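## Task

Move the blue bin and the green bin, and no other object, over the benches to the bench edge where the hook currently rests; return the hook to its current spot, lying flat on the bench with its handle sticking out past that edge. Every other object must finish on whatever it currently sits on. Nothing counts if it stays in place only because a robot is holding it. At the end, open the grippers and pull the arms away.

## Robot and tools

Robots and cameras. Four identical i2rt Big YAM arms, named arm1, arm2, arm3 and arm4, work together. Each has six revolute joints, a two-finger gripper and a wrist camera (arm1_cam_wrist to arm4_cam_wrist). Two fixed room cameras, room_a and room_b, watch the scene. With joints 1 and 6 at 0 and the hand level and pointing forward, the wrist camera rides on top of the hand looking toward the fingertips. The hand reaches roughly 1.0 m from the joint 1 axis.

Frames. There is one shared scene frame with its origin on the floor and +z up. "hand" means the point halfway between the fingertips; its z axis runs along the fingers and the fingers close along its y axis. Each arm's foot has its own pose, which is never printed. Camera calibration is given as OpenCV pinhole+radial models on 896x504 images, with K, distortion D and T_world_to_cam (scene frame to camera frame, metres); real cameras can differ by a few degrees and millimetres, and wrist camera poses are derived from reported joint angles, so they inherit joint errors.

execute_actions. Argument "actions" is a list holding one action or none. The action is an object keyed by arm name ("arm1".."arm4"); any subset of arms may appear, each with a "joints" object. Inside, give absolute targets (not offsets) by name: joint1_rad to joint6_rad in radians and gripper_m in metres. Ranges and done-tolerances: joint1_rad -2.879 to 2.879 (±0.045), rotates the arm about its foot, positive counter-clockwise seen from above, 0 faces the way the foot faces; joint2_rad 0 to 3.141 (±0.14), shoulder, 0 means upper arm pointing back near level, increasing lifts it up then forward; joint3_rad 0 to 3.019 (±0.09), elbow, 0 fully folded, increasing opens it; joint4_rad -1.692 to 1.57 (±0.055), hand pitch, positive tilts the fingers up; joint5_rad -1.57 to 1.57 (±0.03), sideways hand swing, positive toward the arm's right; joint6_rad -2.094 to 2.094 (±0.035), hand roll, positive clockwise viewed from behind the hand; gripper_m 0 to 0.093 (±0.003), the gap between fingertips, gripping force up to about 50 to 62 N per pad. All named motions start at once and may finish at different moments; joints run at different speeds, so the hand can sweep a wide arc between postures. A joint or arm left out may still be driving toward an earlier target. Optional "cameras" lists which images to return (names above or "all"; omitted or null gives all, [] gives none). Any unknown key, camera name or out-of-range number rejects the entire call and nothing moves. An empty actions list just reports state and images.

wait: "seconds" from 0 to 10; commands nothing new, the scene keeps running, and it returns the same as an empty action.

zoom_image: "camera" plus "region" [x0, y0, x1, y1] in pixels of that camera's latest full image, origin at top-left, at most 504 by 504.

read_manual: optional "section", only "licences"; moves nothing.

finished_scene: "scene" 1 or 2; irreversible, ends that scene after the last command is held, reports success and gives the next scene's goal.

Reading results. joint_positions gives each joint's current value. The "pictures" line names the cameras in image order; cameras whose calibration changed are listed. joint_status tells how each commanded motion of the last accepted action ended: done, "off_target" (stopped short and may still be pushing), "contact_stop" or "time_out" (target dropped, joint holds where it stopped, though a timed-out joint may keep a nearby target and keep pushing), "not_followed" (a built-in self/inter-arm clearance check withheld that arm's joint targets; a "joint command not followed" line with a "cause:" explains; the gripper part still runs, and withheld targets may be retried on later actions until they pass), and "limit_stop_at_motor_heat". on_its_own describes what the robot is doing without your command; "held at" is the target being held, not the actual position. To relieve a pushing joint, command its reported position. Very small target changes may produce no motion. A joint carrying a load up slowly sags.

Heat. Holding loads or pushing warms motors, even while you think. A MOTOR HOT line appears from 85 °C; at 100 °C an OVER-TEMPERATURE FAULT drops that arm and its gripper until cooled. Some heat carries into the next scene.

Things to avoid. Do not let objects leave the work area or reach the floor; that ends the scene. Avoid drops, slips, slams, hard hits and sustained hard pushes: the arms do not halt on contact and can press very hard. Never squeeze two arms together; the clearance check can react late and ignores fingers, gripper housings and wrist cameras. Objects touching each other or a robot are fine. If a call reports a stop, the rest of that reply's motion, wait and finished_scene calls are skipped. Arms act independently, so a stalled arm does not pause the others. The robot keeps executing the last command while you think, and loose objects may occasionally get nudged by an outside push, so check images before finishing.

Each tool is called after "Request:" in YAML: its name, and indented under it one key for each argument.

## Session

Request:
execute_actions:
  actions: []

Scene clock: 0.00 s.
arm1.joint_positions: joint1_rad=+0.493 joint2_rad=+0.533 joint3_rad=+1.684 joint4_rad=-1.587 joint5_rad=-0.237 joint6_rad=-0.319 gripper_m=+0.095
arm1.joint_status: not commanded
arm1.hand: x=-0.5798 y=-1.1190 z=+1.4091 quat_wxyz=(-0.234, +0.814, -0.210, -0.488) (m; scene frame)
arm2.joint_positions: joint1_rad=+0.195 joint2_rad=+0.563 joint3_rad=+1.624 joint4_rad=-1.438 joint5_rad=+0.227 joint6_rad=-0.354 gripper_m=+0.094
arm2.joint_status: not commanded
arm2.hand: x=+0.4652 y=-1.0398 z=+1.3434 quat_wxyz=(-0.475, +0.703, -0.429, -0.309) (m; scene frame)
arm3.joint_positions: joint1_rad=-0.454 joint2_rad=+0.474 joint3_rad=+1.373 joint4_rad=-1.333 joint5_rad=+0.115 joint6_rad=+0.514 gripper_m=+0.094
arm3.joint_status: not commanded
arm3.hand: x=-0.5992 y=+1.0462 z=+1.3037 quat_wxyz=(-0.343, -0.824, -0.190, +0.409) (m; scene frame)
arm4.joint_positions: joint1_rad=-0.379 joint2_rad=+0.286 joint3_rad=+1.629 joint4_rad=-1.128 joint5_rad=+0.177 joint6_rad=+0.770 gripper_m=+0.094
arm4.joint_status: not commanded
arm4.hand: x=+0.4769 y=+1.2012 z=+1.5004 quat_wxyz=(-0.615, -0.625, -0.065, +0.476) (m; scene frame)
pictures: arm1_cam_wrist, arm2_cam_wrist, arm3_cam_wrist, arm4_cam_wrist, room_a, room_b
Images, in order (width x height): arm1_cam_wrist 896x504, arm2_cam_wrist 896x504, arm3_cam_wrist 896x504, arm4_cam_wrist 896x504, room_a 896x504, room_b 896x504.

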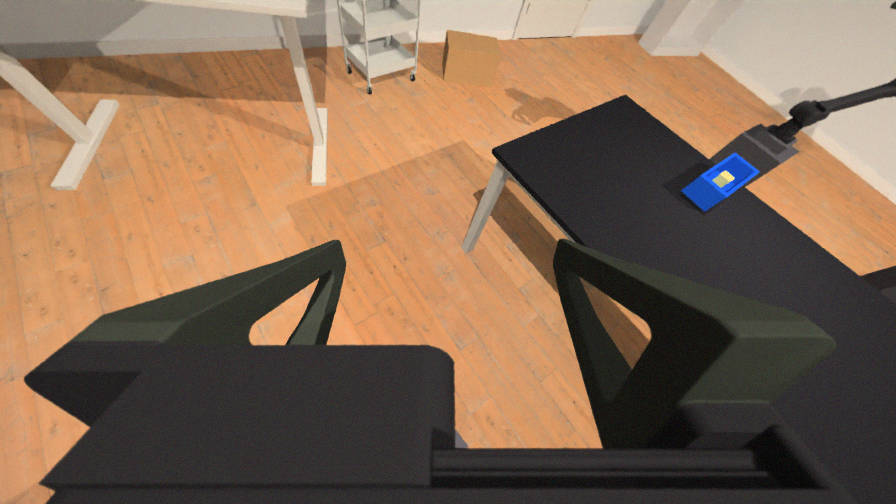

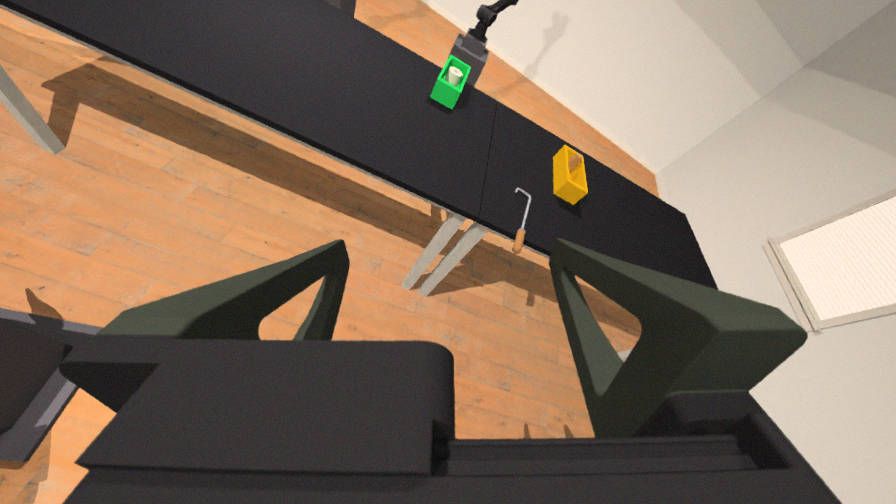

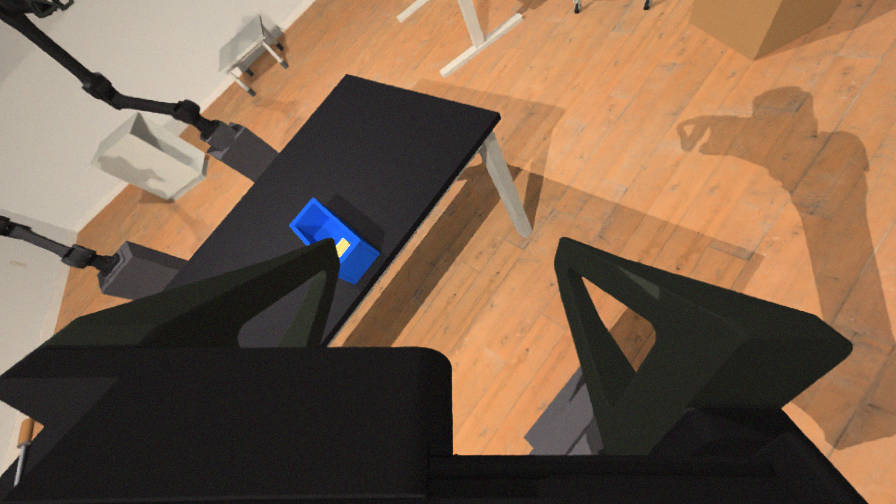

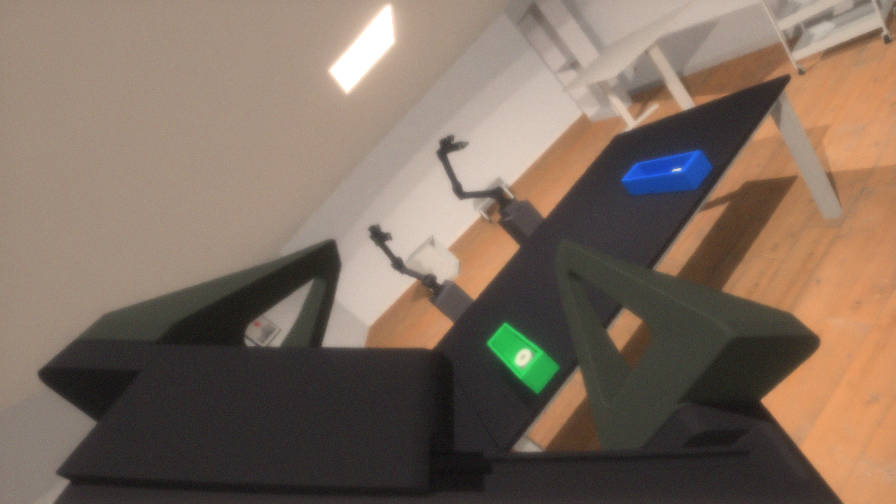

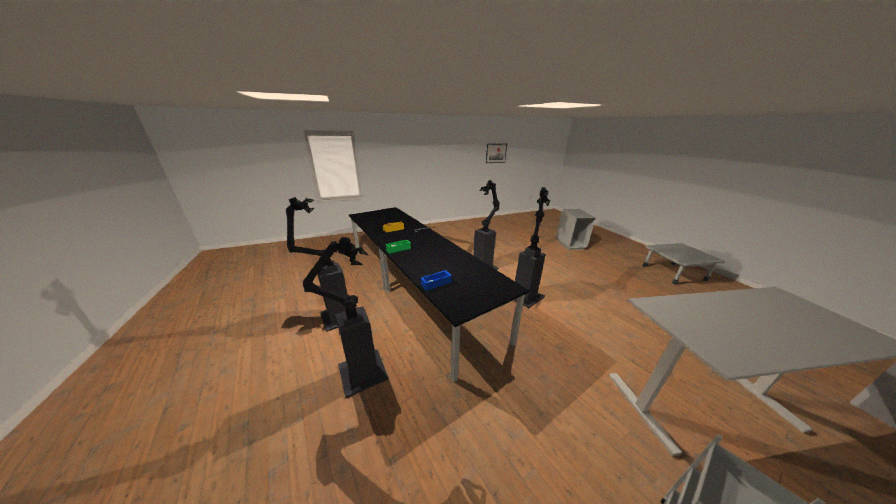

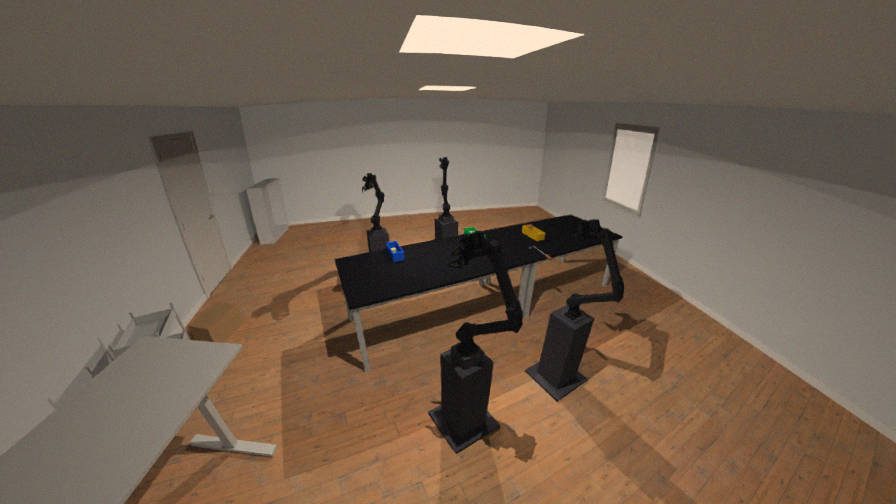

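Request:
zoom_image:
  camera: "room_b"
  region: [320,200,640,320]

Request:
zoom_image:
  camera: "arm2_cam_wrist"
  region: [400,40,640,280]

Request:
zoom_image:
  camera: "room_a"
  region: [330,190,550,340]

Region (320, 200, 640, 320) of room_b's 896x504 image, scaled by 1.575, with more detail than that image has; it fills the top 189 rows of this view, and the rest is white.

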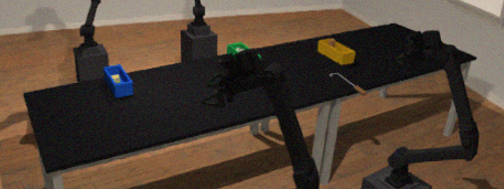

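Region (400, 40, 640, 280) of arm2_cam_wrist's 896x504 image, scaled by 2.100, with more detail than that image has.

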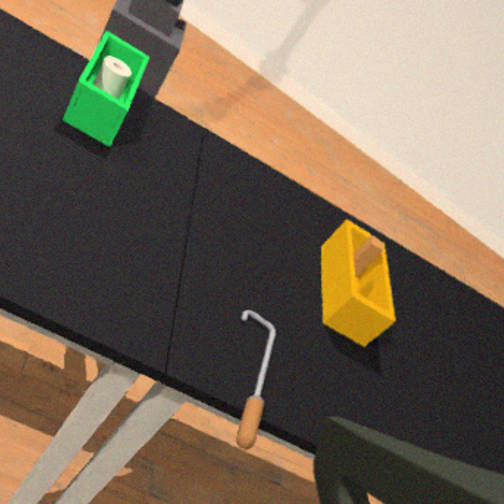

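Region (330, 190, 550, 340) of room_a's 896x504 image, scaled by 2.291, with more detail than that image has; it fills the top 344 rows of this view, and the rest is white.

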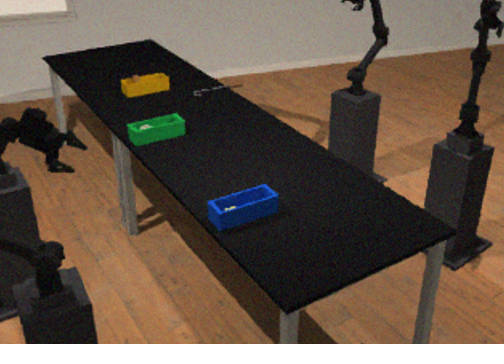

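Request:
execute_actions:
  actions:
    - {"arm3":{"joints":{"joint1_rad":0.06,"joint3_rad":0.6,"joint4_rad":0.89,"joint5_rad":0,"joint6_rad":0,"gripper_m":0.05}},"arm4":{"joints":{"joint1_rad":0,"joint3_rad":0.6,"joint4_rad":0.99,"joint5_rad":0,"joint6_rad":0,"gripper_m":0.05}},"arm2":{"joints":{"joint1_rad":-0.55,"joint3_rad":1.02,"joint4_rad":0.17,"joint5_rad":0,"joint6_rad":0}}}
  cameras: []

Request:
execute_actions:
  actions:
    - {"arm3":{"joints":{"joint2_rad":1.79}},"arm4":{"joints":{"joint2_rad":1.89}},"arm2":{"joints":{"joint2_rad":1.69}}}

Scene clock: 3.83 s.
arm1.joint_positions: joint1_rad=+0.493 joint2_rad=+0.533 joint3_rad=+1.684 joint4_rad=-1.587 joint5_rad=-0.237 joint6_rad=-0.319 gripper_m=+0.095
arm1.joint_status: not commanded
arm1.hand: x=-0.5798 y=-1.1190 z=+1.4091 quat_wxyz=(-0.234, +0.814, -0.210, -0.488) (m; scene frame)
arm2.joint_positions: joint1_rad=-0.540 joint2_rad=+0.562 joint3_rad=+1.030 joint4_rad=+0.153 joint5_rad=+0.002 joint6_rad=-0.008 gripper_m=+0.094
arm2.joint_status: all done
arm2.hand: x=+0.5921 y=-0.9444 z=+1.4147 quat_wxyz=(-0.759, +0.242, -0.387, -0.465) (m; scene frame)
arm3.joint_positions: joint1_rad=+0.058 joint2_rad=+0.476 joint3_rad=+0.603 joint4_rad=+0.870 joint5_rad=+0.002 joint6_rad=+0.013 gripper_m=+0.050
arm3.joint_status: all done
arm3.hand: x=-0.4984 y=+0.9592 z=+1.3644 quat_wxyz=(-0.679, -0.211, -0.193, +0.676) (m; scene frame)
arm4.joint_positions: joint1_rad=-0.003 joint2_rad=+0.299 joint3_rad=+0.603 joint4_rad=+0.980 joint5_rad=+0.002 joint6_rad=+0.009 gripper_m=+0.050
arm4.joint_status: all done
arm4.hand: x=+0.5054 y=+1.0771 z=+1.4311 quat_wxyz=(-0.703, -0.102, -0.100, +0.696) (m; scene frame)
pictures: none
No camera images: the call's "cameras" was empty. Leave "cameras" out to get every camera's image.

Scene clock: 5.73 s.
arm1.joint_positions: joint1_rad=+0.493 joint2_rad=+0.533 joint3_rad=+1.684 joint4_rad=-1.587 joint5_rad=-0.237 joint6_rad=-0.319 gripper_m=+0.095
arm1.joint_status: not commanded
arm1.hand: x=-0.5798 y=-1.1190 z=+1.4091 quat_wxyz=(-0.234, +0.814, -0.210, -0.488) (m; scene frame)
arm2.joint_positions: joint1_rad=-0.540 joint2_rad=+1.684 joint3_rad=+1.030 joint4_rad=+0.165 joint5_rad=+0.002 joint6_rad=-0.007 gripper_m=+0.094
arm2.joint_status: all done
arm2.hand: x=+0.7606 y=-0.6092 z=+0.8617 quat_wxyz=(-0.441, +0.454, -0.726, -0.269) (m; scene frame)
arm3.joint_positions: joint1_rad=+0.058 joint2_rad=+1.775 joint3_rad=+0.603 joint4_rad=+0.880 joint5_rad=+0.002 joint6_rad=+0.013 gripper_m=+0.050
arm3.joint_status: all done
arm3.hand: x=-0.4936 y=+0.6425 z=+0.8074 quat_wxyz=(-0.424, -0.580, -0.558, +0.416) (m; scene frame)
arm4.joint_positions: joint1_rad=-0.003 joint2_rad=+1.886 joint3_rad=+0.603 joint4_rad=+0.988 joint5_rad=+0.002 joint6_rad=+0.009 gripper_m=+0.050
arm4.joint_status: all done
arm4.hand: x=+0.5057 y=+0.6436 z=+0.8059 quat_wxyz=(-0.423, -0.571, -0.565, +0.420) (m; scene frame)
pictures: arm1_cam_wrist, arm2_cam_wrist, arm3_cam_wrist, arm4_cam_wrist, room_a, room_b
camera_calibration (this result's frames):
arm2_cam_wrist: T_world_to_cam=[[0.898343, -0.43929, -0.00207368, -0.950434], [-0.395302, -0.806311, -0.439998, 0.188954], [0.191615, 0.396089, -0.897996, 0.990129], [0, 0, 0, 1]] pos_world=[0.738786, -0.65734, 0.970301]
arm3_cam_wrist: T_world_to_cam=[[-0.998953, 0.0259143, -0.0376961, -0.479974], [0.0434813, 0.793895, -0.606498, 0.0080404], [0.0142098, -0.607502, -0.794191, 1.16372], [0, 0, 0, 1]] pos_world=[-0.496357, 0.713018, 0.910999]
arm4_cam_wrist: T_world_to_cam=[[-0.999947, 0.00600001, -0.00831842, 0.508243], [0.00982868, 0.792366, -0.609966, -0.0208888], [0.00293143, -0.610016, -0.792384, 1.15838], [0, 0, 0, 1]] pos_world=[0.505026, 0.720133, 0.909368]
Images, in order (width x height): arm1_cam_wrist 896x504, arm2_cam_wrist 896x504, arm3_cam_wrist 896x504, arm4_cam_wrist 896x504, room_a 896x504, room_b 896x504.

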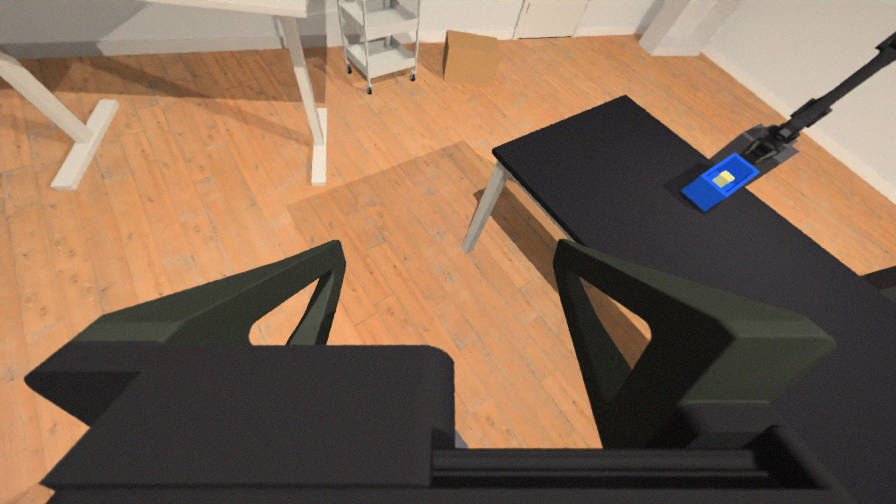

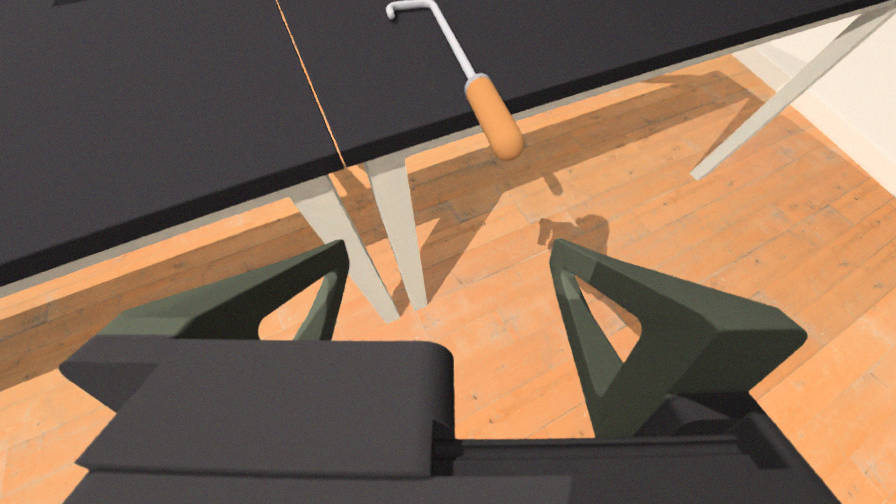

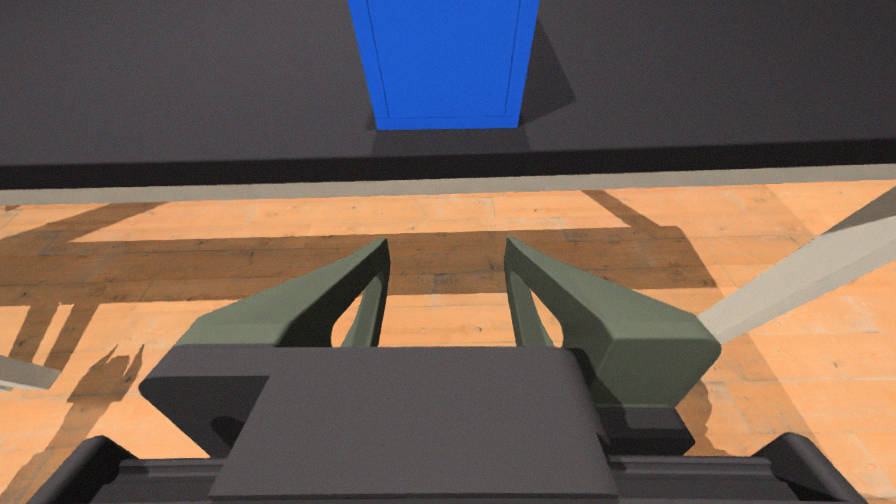

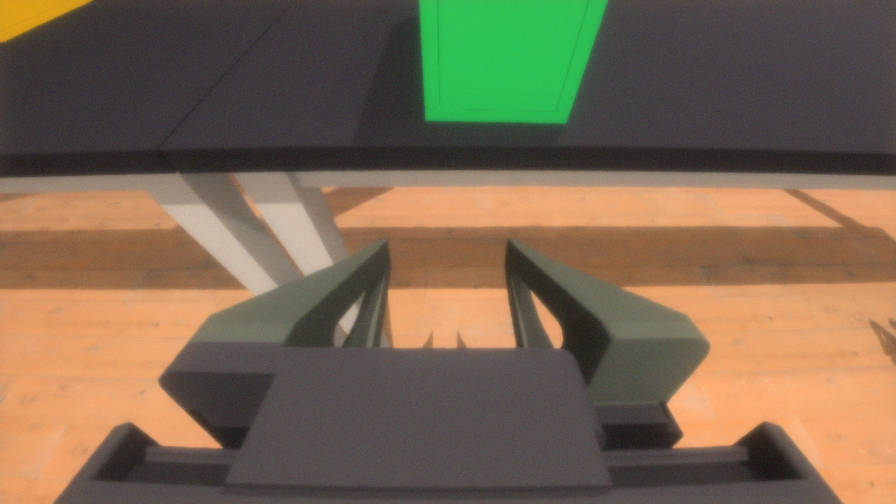

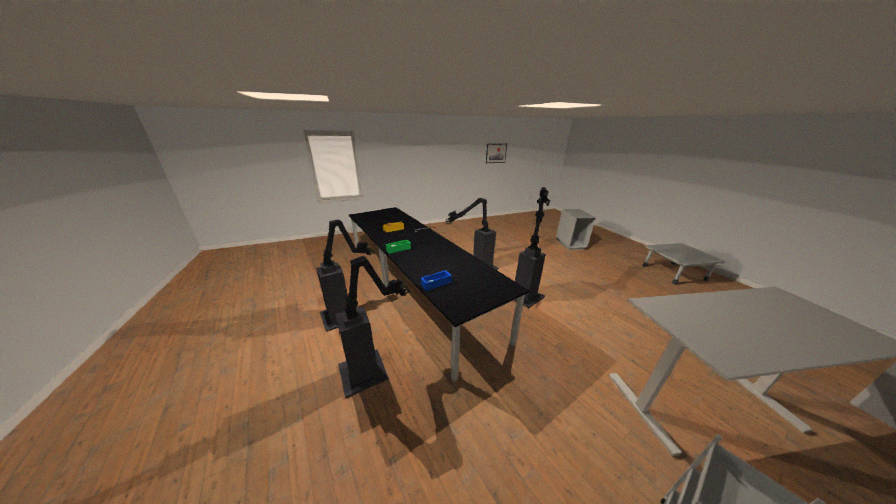

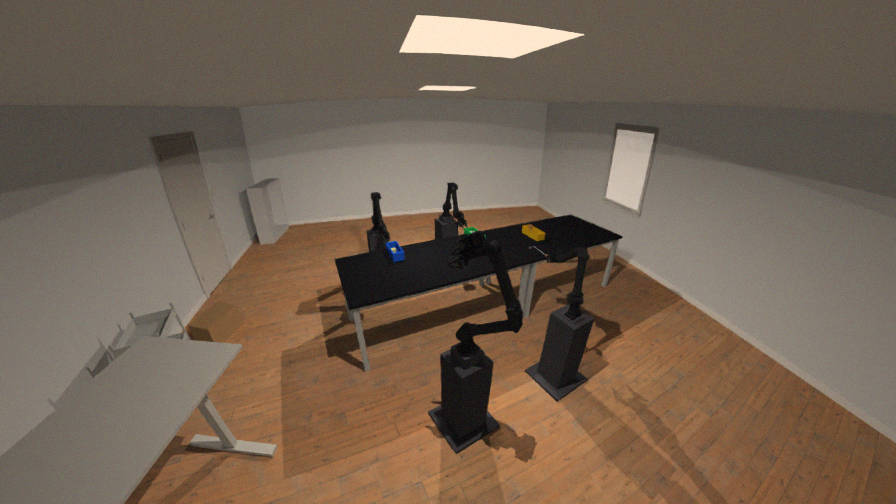

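Request:
execute_actions:
  actions:
    - {"arm3":{"joints":{"joint2_rad":2.08,"joint3_rad":1.04,"joint4_rad":0.84}},"arm4":{"joints":{"joint1_rad":-0.065,"joint2_rad":2.14,"joint3_rad":1.04,"joint4_rad":0.9}}}
  cameras: []

Request:
execute_actions:
  actions:
    - {"arm3":{"joints":{"joint2_rad":2.2,"joint3_rad":1.3,"joint4_rad":0.7}},"arm4":{"joints":{"joint2_rad":2.255,"joint3_rad":1.3,"joint4_rad":0.755}}}
  cameras: ["arm3_cam_wrist","arm4_cam_wrist","room_a"]

Scene clock: 7.73 s.
arm1.joint_positions: joint1_rad=+0.493 joint2_rad=+0.533 joint3_rad=+1.684 joint4_rad=-1.587 joint5_rad=-0.237 joint6_rad=-0.319 gripper_m=+0.095
arm1.joint_status: not commanded
arm1.hand: x=-0.5798 y=-1.1190 z=+1.4091 quat_wxyz=(-0.234, +0.814, -0.210, -0.488) (m; scene frame)
arm2.joint_positions: joint1_rad=-0.540 joint2_rad=+1.684 joint3_rad=+1.030 joint4_rad=+0.165 joint5_rad=+0.002 joint6_rad=-0.007 gripper_m=+0.094
arm2.joint_status: not commanded
arm2.hand: x=+0.7606 y=-0.6092 z=+0.8617 quat_wxyz=(-0.441, +0.454, -0.726, -0.269) (m; scene frame)
arm3.joint_positions: joint1_rad=+0.058 joint2_rad=+2.065 joint3_rad=+0.966 joint4_rad=+0.853 joint5_rad=+0.001 joint6_rad=+0.012 gripper_m=+0.050
arm3.joint_status: all done
arm3.hand: x=-0.4944 y=+0.5186 z=+0.7730 quat_wxyz=(-0.437, -0.569, -0.549, +0.429) (m; scene frame)
arm4.joint_positions: joint1_rad=-0.070 joint2_rad=+2.147 joint3_rad=+0.977 joint4_rad=+0.893 joint5_rad=+0.000 joint6_rad=+0.004 gripper_m=+0.050
arm4.joint_status: all done
arm4.hand: x=+0.4613 y=+0.5217 z=+0.7665 quat_wxyz=(-0.413, -0.583, -0.544, +0.439) (m; scene frame)
pictures: none
No camera images: the call's "cameras" was empty. Leave "cameras" out to get every camera's image.

Scene clock: 9.90 s.
arm1.joint_positions: joint1_rad=+0.493 joint2_rad=+0.533 joint3_rad=+1.684 joint4_rad=-1.587 joint5_rad=-0.237 joint6_rad=-0.319 gripper_m=+0.095
arm1.joint_status: not commanded
arm1.hand: x=-0.5798 y=-1.1190 z=+1.4091 quat_wxyz=(-0.234, +0.814, -0.210, -0.488) (m; scene frame)
arm2.joint_positions: joint1_rad=-0.540 joint2_rad=+1.684 joint3_rad=+1.030 joint4_rad=+0.165 joint5_rad=+0.002 joint6_rad=-0.007 gripper_m=+0.094
arm2.joint_status: not commanded
arm2.hand: x=+0.7606 y=-0.6092 z=+0.8617 quat_wxyz=(-0.441, +0.454, -0.726, -0.269) (m; scene frame)
arm3.joint_positions: joint1_rad=+0.058 joint2_rad=+2.044 joint3_rad=+0.980 joint4_rad=+0.761 joint5_rad=+0.000 joint6_rad=+0.012 gripper_m=+0.050
arm3.joint_status: joint2_rad time_out (moved -0.021 of +0.135); joint3_rad time_out (moved +0.015 of +0.334); joint4_rad time_out (moved -0.092 of -0.153)
arm3.on_its_own: joint2_rad reads +2.044 and still pushes toward +2.200 since a time_out; joint3_rad reads +0.980 and still pushes toward +1.096 since a time_out (your +1.300 is given up); joint4_rad reads +0.761 and still pushes toward +0.700 since a time_out
arm3.hand: x=-0.4943 y=+0.5166 z=+0.7713 quat_wxyz=(-0.421, -0.581, -0.561, +0.413) (m; scene frame)
arm4.joint_positions: joint1_rad=-0.070 joint2_rad=+2.289 joint3_rad=+1.158 joint4_rad=+0.731 joint5_rad=-0.004 joint6_rad=-0.007 gripper_m=+0.050
arm4.joint_status: joint3_rad time_out (moved +0.181 of +0.323); the others done
arm4.on_its_own: joint3_rad reads +1.158 and still pushes toward +1.270 since a time_out
arm4.hand: x=+0.4591 y=+0.4813 z=+0.7037 quat_wxyz=(-0.377, -0.606, -0.573, +0.404) (m; scene frame)
pictures: arm3_cam_wrist, arm4_cam_wrist, room_a
camera_calibration (this result's frames):
arm3_cam_wrist: T_world_to_cam=[[-0.999058, 0.0237533, -0.0363168, -0.478748], [0.0407702, 0.800423, -0.598048, 0.0749329], [0.0148632, -0.598965, -0.800637, 1.05951], [0, 0, 0, 1]] pos_world=[-0.4971, 0.586003, 0.87571]
arm4_cam_wrist: T_world_to_cam=[[-0.998074, 0.0617931, 0.00547316, 0.424391], [0.0497958, 0.850652, -0.523365, -0.061508], [-0.0369961, -0.522085, -0.852091, 0.996615], [0, 0, 0, 1]] pos_world=[0.463508, 0.546415, 0.814693]
Images, in order (width x height): arm3_cam_wrist 896x504, arm4_cam_wrist 896x504, room_a 896x504.

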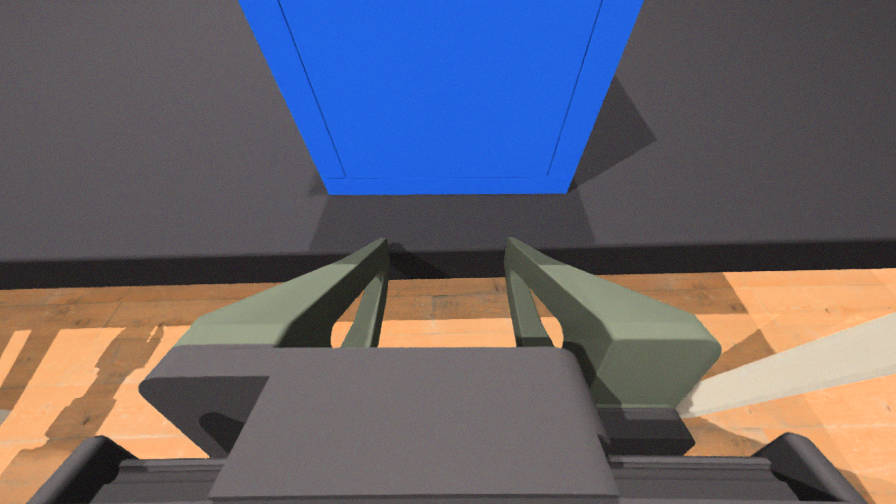

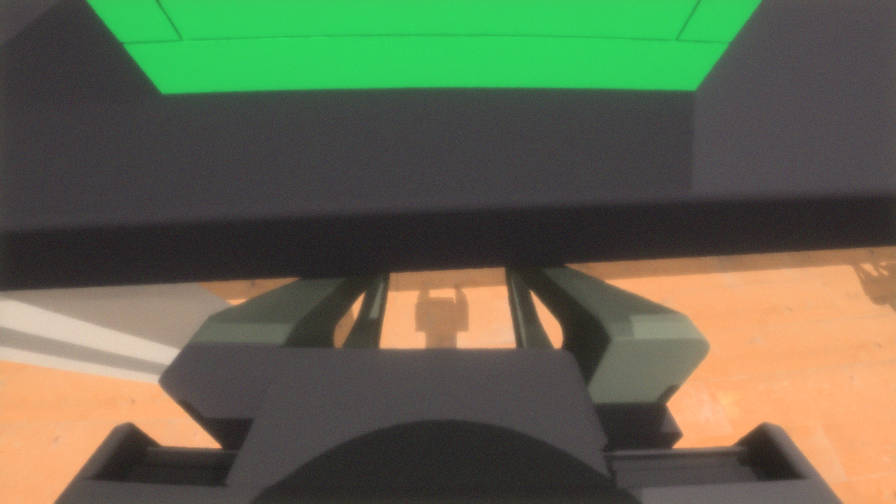

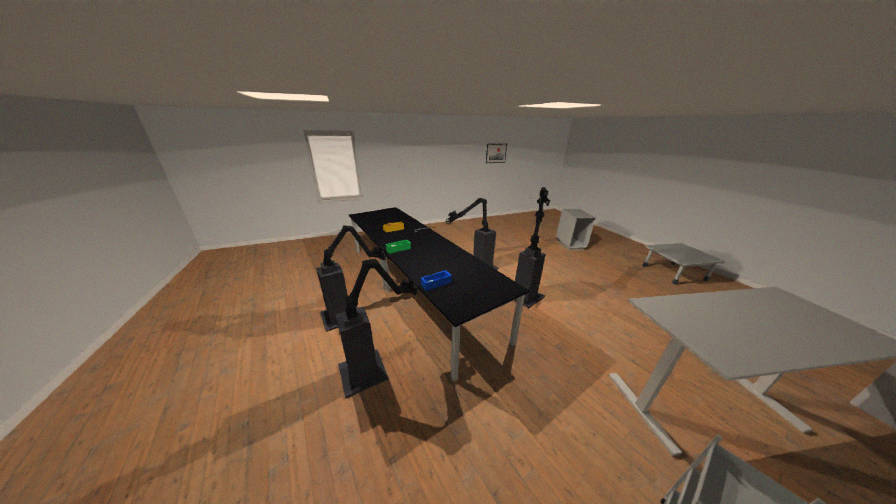

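Request:
execute_actions:
  actions:
    - {"arm3":{"joints":{"joint2_rad":1.9,"joint3_rad":0.98,"joint4_rad":0.76}},"arm4":{"joints":{"joint2_rad":2.25,"joint3_rad":0.9}}}
  cameras: []

Request:
execute_actions:
  actions:
    - {"arm3":{"joints":{"joint2_rad":2.03,"joint3_rad":1.12,"joint4_rad":0.76}},"arm4":{"joints":{"joint2_rad":1.98}}}
  cameras: []

Request:
execute_actions:
  actions:
    - {"arm4":{"joints":{"joint2_rad":2.06,"joint3_rad":1.12,"joint4_rad":0.8}}}
  cameras: ["arm3_cam_wrist","arm4_cam_wrist"]

Scene clock: 11.43 s.
arm1.joint_positions: joint1_rad=+0.493 joint2_rad=+0.533 joint3_rad=+1.684 joint4_rad=-1.587 joint5_rad=-0.237 joint6_rad=-0.319 gripper_m=+0.095
arm1.joint_status: not commanded
arm1.hand: x=-0.5798 y=-1.1190 z=+1.4091 quat_wxyz=(-0.234, +0.814, -0.210, -0.488) (m; scene frame)
arm2.joint_positions: joint1_rad=-0.540 joint2_rad=+1.684 joint3_rad=+1.030 joint4_rad=+0.165 joint5_rad=+0.002 joint6_rad=-0.007 gripper_m=+0.094
arm2.joint_status: not commanded
arm2.hand: x=+0.7606 y=-0.6092 z=+0.8617 quat_wxyz=(-0.441, +0.454, -0.726, -0.269) (m; scene frame)
arm3.joint_positions: joint1_rad=+0.058 joint2_rad=+1.875 joint3_rad=+0.971 joint4_rad=+0.768 joint5_rad=+0.000 joint6_rad=+0.011 gripper_m=+0.050
arm3.joint_status: all done
arm3.hand: x=-0.4961 y=+0.5110 z=+0.8795 quat_wxyz=(-0.467, -0.544, -0.524, +0.459) (m; scene frame)
arm4.joint_positions: joint1_rad=-0.070 joint2_rad=+2.268 joint3_rad=+0.896 joint4_rad=+0.744 joint5_rad=-0.002 joint6_rad=-0.007 gripper_m=+0.050
arm4.joint_status: all done
arm4.hand: x=+0.4666 y=+0.6005 z=+0.6326 quat_wxyz=(-0.310, -0.648, -0.611, +0.332) (m; scene frame)
pictures: none
No camera images: the call's "cameras" was empty. Leave "cameras" out to get every camera's image.

Scene clock: 12.50 s.
arm1.joint_positions: joint1_rad=+0.493 joint2_rad=+0.533 joint3_rad=+1.684 joint4_rad=-1.587 joint5_rad=-0.237 joint6_rad=-0.319 gripper_m=+0.095
arm1.joint_status: not commanded
arm1.hand: x=-0.5798 y=-1.1190 z=+1.4091 quat_wxyz=(-0.234, +0.814, -0.210, -0.488) (m; scene frame)
arm2.joint_positions: joint1_rad=-0.540 joint2_rad=+1.684 joint3_rad=+1.030 joint4_rad=+0.165 joint5_rad=+0.002 joint6_rad=-0.007 gripper_m=+0.094
arm2.joint_status: not commanded
arm2.hand: x=+0.7606 y=-0.6092 z=+0.8617 quat_wxyz=(-0.441, +0.454, -0.726, -0.269) (m; scene frame)
arm3.joint_positions: joint1_rad=+0.058 joint2_rad=+2.010 joint3_rad=+1.088 joint4_rad=+0.768 joint5_rad=+0.001 joint6_rad=+0.011 gripper_m=+0.050
arm3.joint_status: all done
arm3.hand: x=-0.4961 y=+0.4730 z=+0.8441 quat_wxyz=(-0.462, -0.548, -0.528, +0.455) (m; scene frame)
arm4.joint_positions: joint1_rad=-0.070 joint2_rad=+1.966 joint3_rad=+0.896 joint4_rad=+0.749 joint5_rad=-0.002 joint6_rad=-0.007 gripper_m=+0.050
arm4.joint_status: all done
arm4.hand: x=+0.4630 y=+0.5453 z=+0.8154 quat_wxyz=(-0.399, -0.590, -0.557, +0.428) (m; scene frame)
pictures: none
No camera images: the call's "cameras" was empty. Leave "cameras" out to get every camera's image.

Scene clock: 13.47 s.
arm1.joint_positions: joint1_rad=+0.493 joint2_rad=+0.533 joint3_rad=+1.684 joint4_rad=-1.587 joint5_rad=-0.237 joint6_rad=-0.319 gripper_m=+0.095
arm1.joint_status: not commanded
arm1.hand: x=-0.5798 y=-1.1190 z=+1.4091 quat_wxyz=(-0.234, +0.814, -0.210, -0.488) (m; scene frame)
arm2.joint_positions: joint1_rad=-0.540 joint2_rad=+1.684 joint3_rad=+1.030 joint4_rad=+0.165 joint5_rad=+0.002 joint6_rad=-0.007 gripper_m=+0.094
arm2.joint_status: not commanded
arm2.hand: x=+0.7606 y=-0.6092 z=+0.8617 quat_wxyz=(-0.441, +0.454, -0.726, -0.269) (m; scene frame)
arm3.joint_positions: joint1_rad=+0.058 joint2_rad=+2.010 joint3_rad=+1.088 joint4_rad=+0.768 joint5_rad=+0.001 joint6_rad=+0.011 gripper_m=+0.050
arm3.joint_status: not commanded
arm3.hand: x=-0.4961 y=+0.4730 z=+0.8441 quat_wxyz=(-0.462, -0.548, -0.528, +0.455) (m; scene frame)
arm4.joint_positions: joint1_rad=-0.070 joint2_rad=+2.063 joint3_rad=+1.085 joint4_rad=+0.784 joint5_rad=-0.002 joint6_rad=-0.007 gripper_m=+0.050
arm4.joint_status: all done
arm4.hand: x=+0.4584 y=+0.4773 z=+0.8418 quat_wxyz=(-0.433, -0.562, -0.530, +0.465) (m; scene frame)
pictures: arm3_cam_wrist, arm4_cam_wrist
camera_calibration (this result's frames):
arm3_cam_wrist: T_world_to_cam=[[-0.999095, 0.0211884, -0.0368882, -0.475207], [0.0411298, 0.702572, -0.710423, 0.294726], [0.0108639, -0.711297, -0.702807, 1.06022], [0, 0, 0, 1]] pos_world=[-0.498417, 0.557135, 0.936982]
arm4_cam_wrist: T_world_to_cam=[[-0.997848, 0.0652297, 0.00673484, 0.420428], [0.04283, 0.726049, -0.686308, 0.213996], [-0.0496575, -0.684542, -0.72728, 1.09039], [0, 0, 0, 1]] pos_world=[0.464504, 0.563623, 0.937056]
Images, in order (width x height): arm3_cam_wrist 896x504, arm4_cam_wrist 896x504.

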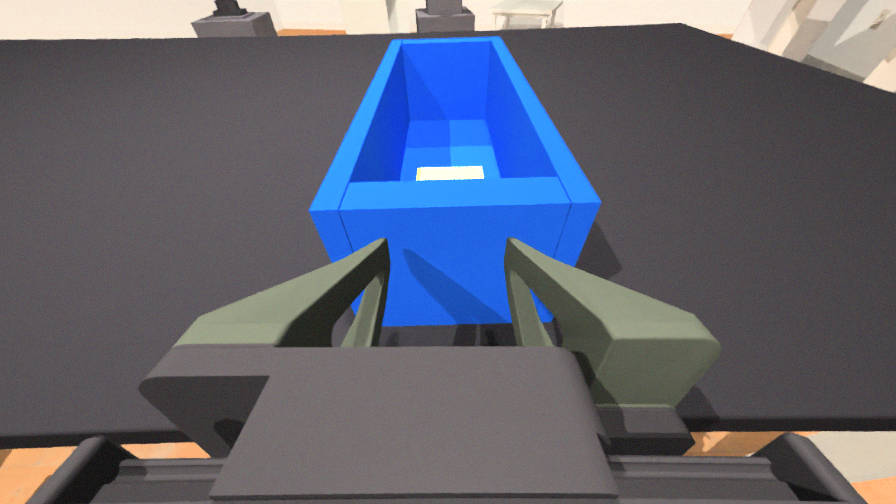

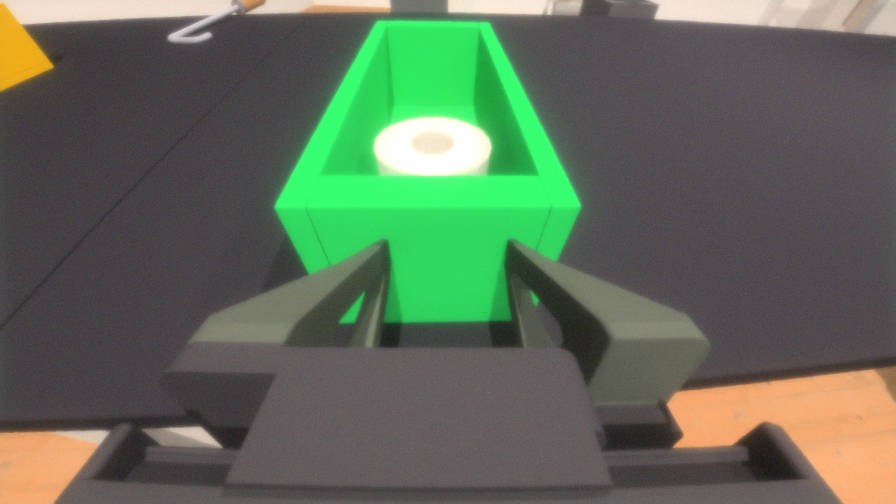

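Request:
execute_actions:
  actions:
    - {"arm3":{"joints":{"joint2_rad":2.18,"joint3_rad":1.33,"joint4_rad":0.7}},"arm4":{"joints":{"joint1_rad":-0.055,"joint2_rad":2.21,"joint3_rad":1.33,"joint4_rad":0.73}}}
  cameras: []

Request:
execute_actions:
  actions:
    - {"arm3":{"joints":{"joint2_rad":2.3,"joint3_rad":1.61,"joint4_rad":0.55}},"arm4":{"joints":{"joint2_rad":2.33,"joint3_rad":1.61,"joint4_rad":0.58}}}
  cameras: ["arm3_cam_wrist","arm4_cam_wrist"]

Scene clock: 14.70 s.
arm1.joint_positions: joint1_rad=+0.493 joint2_rad=+0.533 joint3_rad=+1.684 joint4_rad=-1.587 joint5_rad=-0.237 joint6_rad=-0.319 gripper_m=+0.095
arm1.joint_status: not commanded
arm1.hand: x=-0.5798 y=-1.1190 z=+1.4091 quat_wxyz=(-0.234, +0.814, -0.210, -0.488) (m; scene frame)
arm2.joint_positions: joint1_rad=-0.540 joint2_rad=+1.684 joint3_rad=+1.030 joint4_rad=+0.165 joint5_rad=+0.002 joint6_rad=-0.007 gripper_m=+0.094
arm2.joint_status: not commanded
arm2.hand: x=+0.7606 y=-0.6092 z=+0.8617 quat_wxyz=(-0.441, +0.454, -0.726, -0.269) (m; scene frame)
arm3.joint_positions: joint1_rad=+0.058 joint2_rad=+2.157 joint3_rad=+1.291 joint4_rad=+0.718 joint5_rad=+0.000 joint6_rad=+0.011 gripper_m=+0.050
arm3.joint_status: all done
arm3.hand: x=-0.4964 y=+0.4128 z=+0.8225 quat_wxyz=(-0.464, -0.547, -0.527, +0.456) (m; scene frame)
arm4.joint_positions: joint1_rad=-0.060 joint2_rad=+2.203 joint3_rad=+1.279 joint4_rad=+0.732 joint5_rad=-0.001 joint6_rad=-0.007 gripper_m=+0.050
arm4.joint_status: all done
arm4.hand: x=+0.4621 y=+0.4200 z=+0.8189 quat_wxyz=(-0.436, -0.558, -0.532, +0.464) (m; scene frame)
pictures: none
No camera images: the call's "cameras" was empty. Leave "cameras" out to get every camera's image.

Scene clock: 15.73 s.
arm1.joint_positions: joint1_rad=+0.493 joint2_rad=+0.533 joint3_rad=+1.684 joint4_rad=-1.587 joint5_rad=-0.237 joint6_rad=-0.319 gripper_m=+0.095
arm1.joint_status: not commanded
arm1.hand: x=-0.5798 y=-1.1190 z=+1.4091 quat_wxyz=(-0.234, +0.814, -0.210, -0.488) (m; scene frame)
arm2.joint_positions: joint1_rad=-0.540 joint2_rad=+1.684 joint3_rad=+1.030 joint4_rad=+0.165 joint5_rad=+0.002 joint6_rad=-0.007 gripper_m=+0.094
arm2.joint_status: not commanded
arm2.hand: x=+0.7606 y=-0.6092 z=+0.8617 quat_wxyz=(-0.441, +0.454, -0.726, -0.269) (m; scene frame)
arm3.joint_positions: joint1_rad=+0.058 joint2_rad=+2.281 joint3_rad=+1.578 joint4_rad=+0.567 joint5_rad=+0.000 joint6_rad=+0.011 gripper_m=+0.050
arm3.joint_status: all done
arm3.hand: x=-0.4975 y=+0.3362 z=+0.8332 quat_wxyz=(-0.467, -0.544, -0.525, +0.459) (m; scene frame)
arm4.joint_positions: joint1_rad=-0.060 joint2_rad=+2.331 joint3_rad=+1.562 joint4_rad=+0.581 joint5_rad=-0.001 joint6_rad=-0.007 gripper_m=+0.050
arm4.joint_status: all done
arm4.hand: x=+0.4578 y=+0.3443 z=+0.8208 quat_wxyz=(-0.437, -0.558, -0.531, +0.465) (m; scene frame)
pictures: arm3_cam_wrist, arm4_cam_wrist
camera_calibration (this result's frames):
arm3_cam_wrist: T_world_to_cam=[[-0.999108, 0.0200676, -0.0371434, -0.473531], [0.0407207, 0.690286, -0.72239, 0.397147], [0.0111429, -0.723258, -0.690488, 0.949153], [0, 0, 0, 1]] pos_world=[-0.499858, 0.42184, 0.924685]
arm4_cam_wrist: T_world_to_cam=[[-0.998379, 0.0564952, 0.00696266, 0.431696], [0.0360338, 0.721948, -0.691008, 0.304549], [-0.0440653, -0.689637, -0.722814, 0.979647], [0, 0, 0, 1]] pos_world=[0.46319, 0.431343, 0.915542]
Images, in order (width x height): arm3_cam_wrist 896x504, arm4_cam_wrist 896x504.

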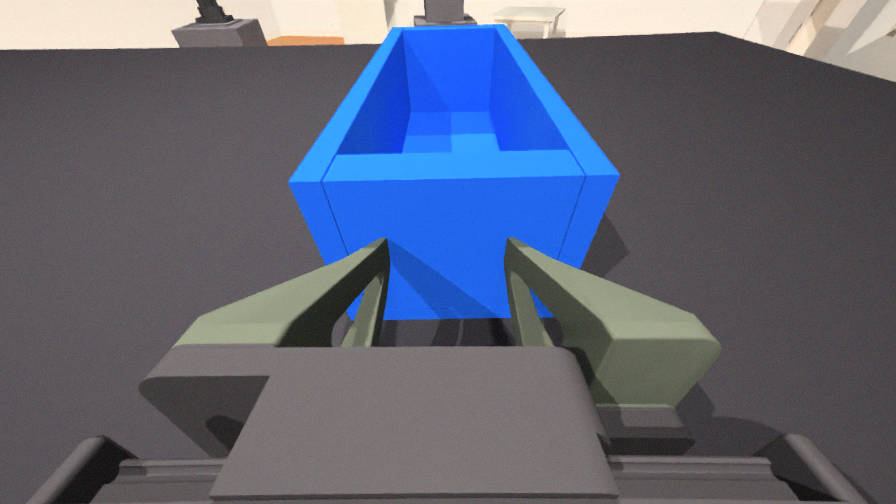

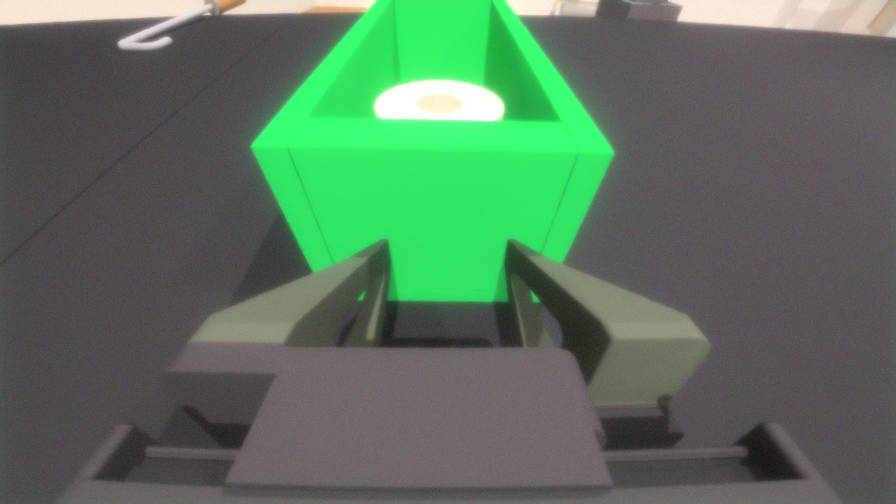

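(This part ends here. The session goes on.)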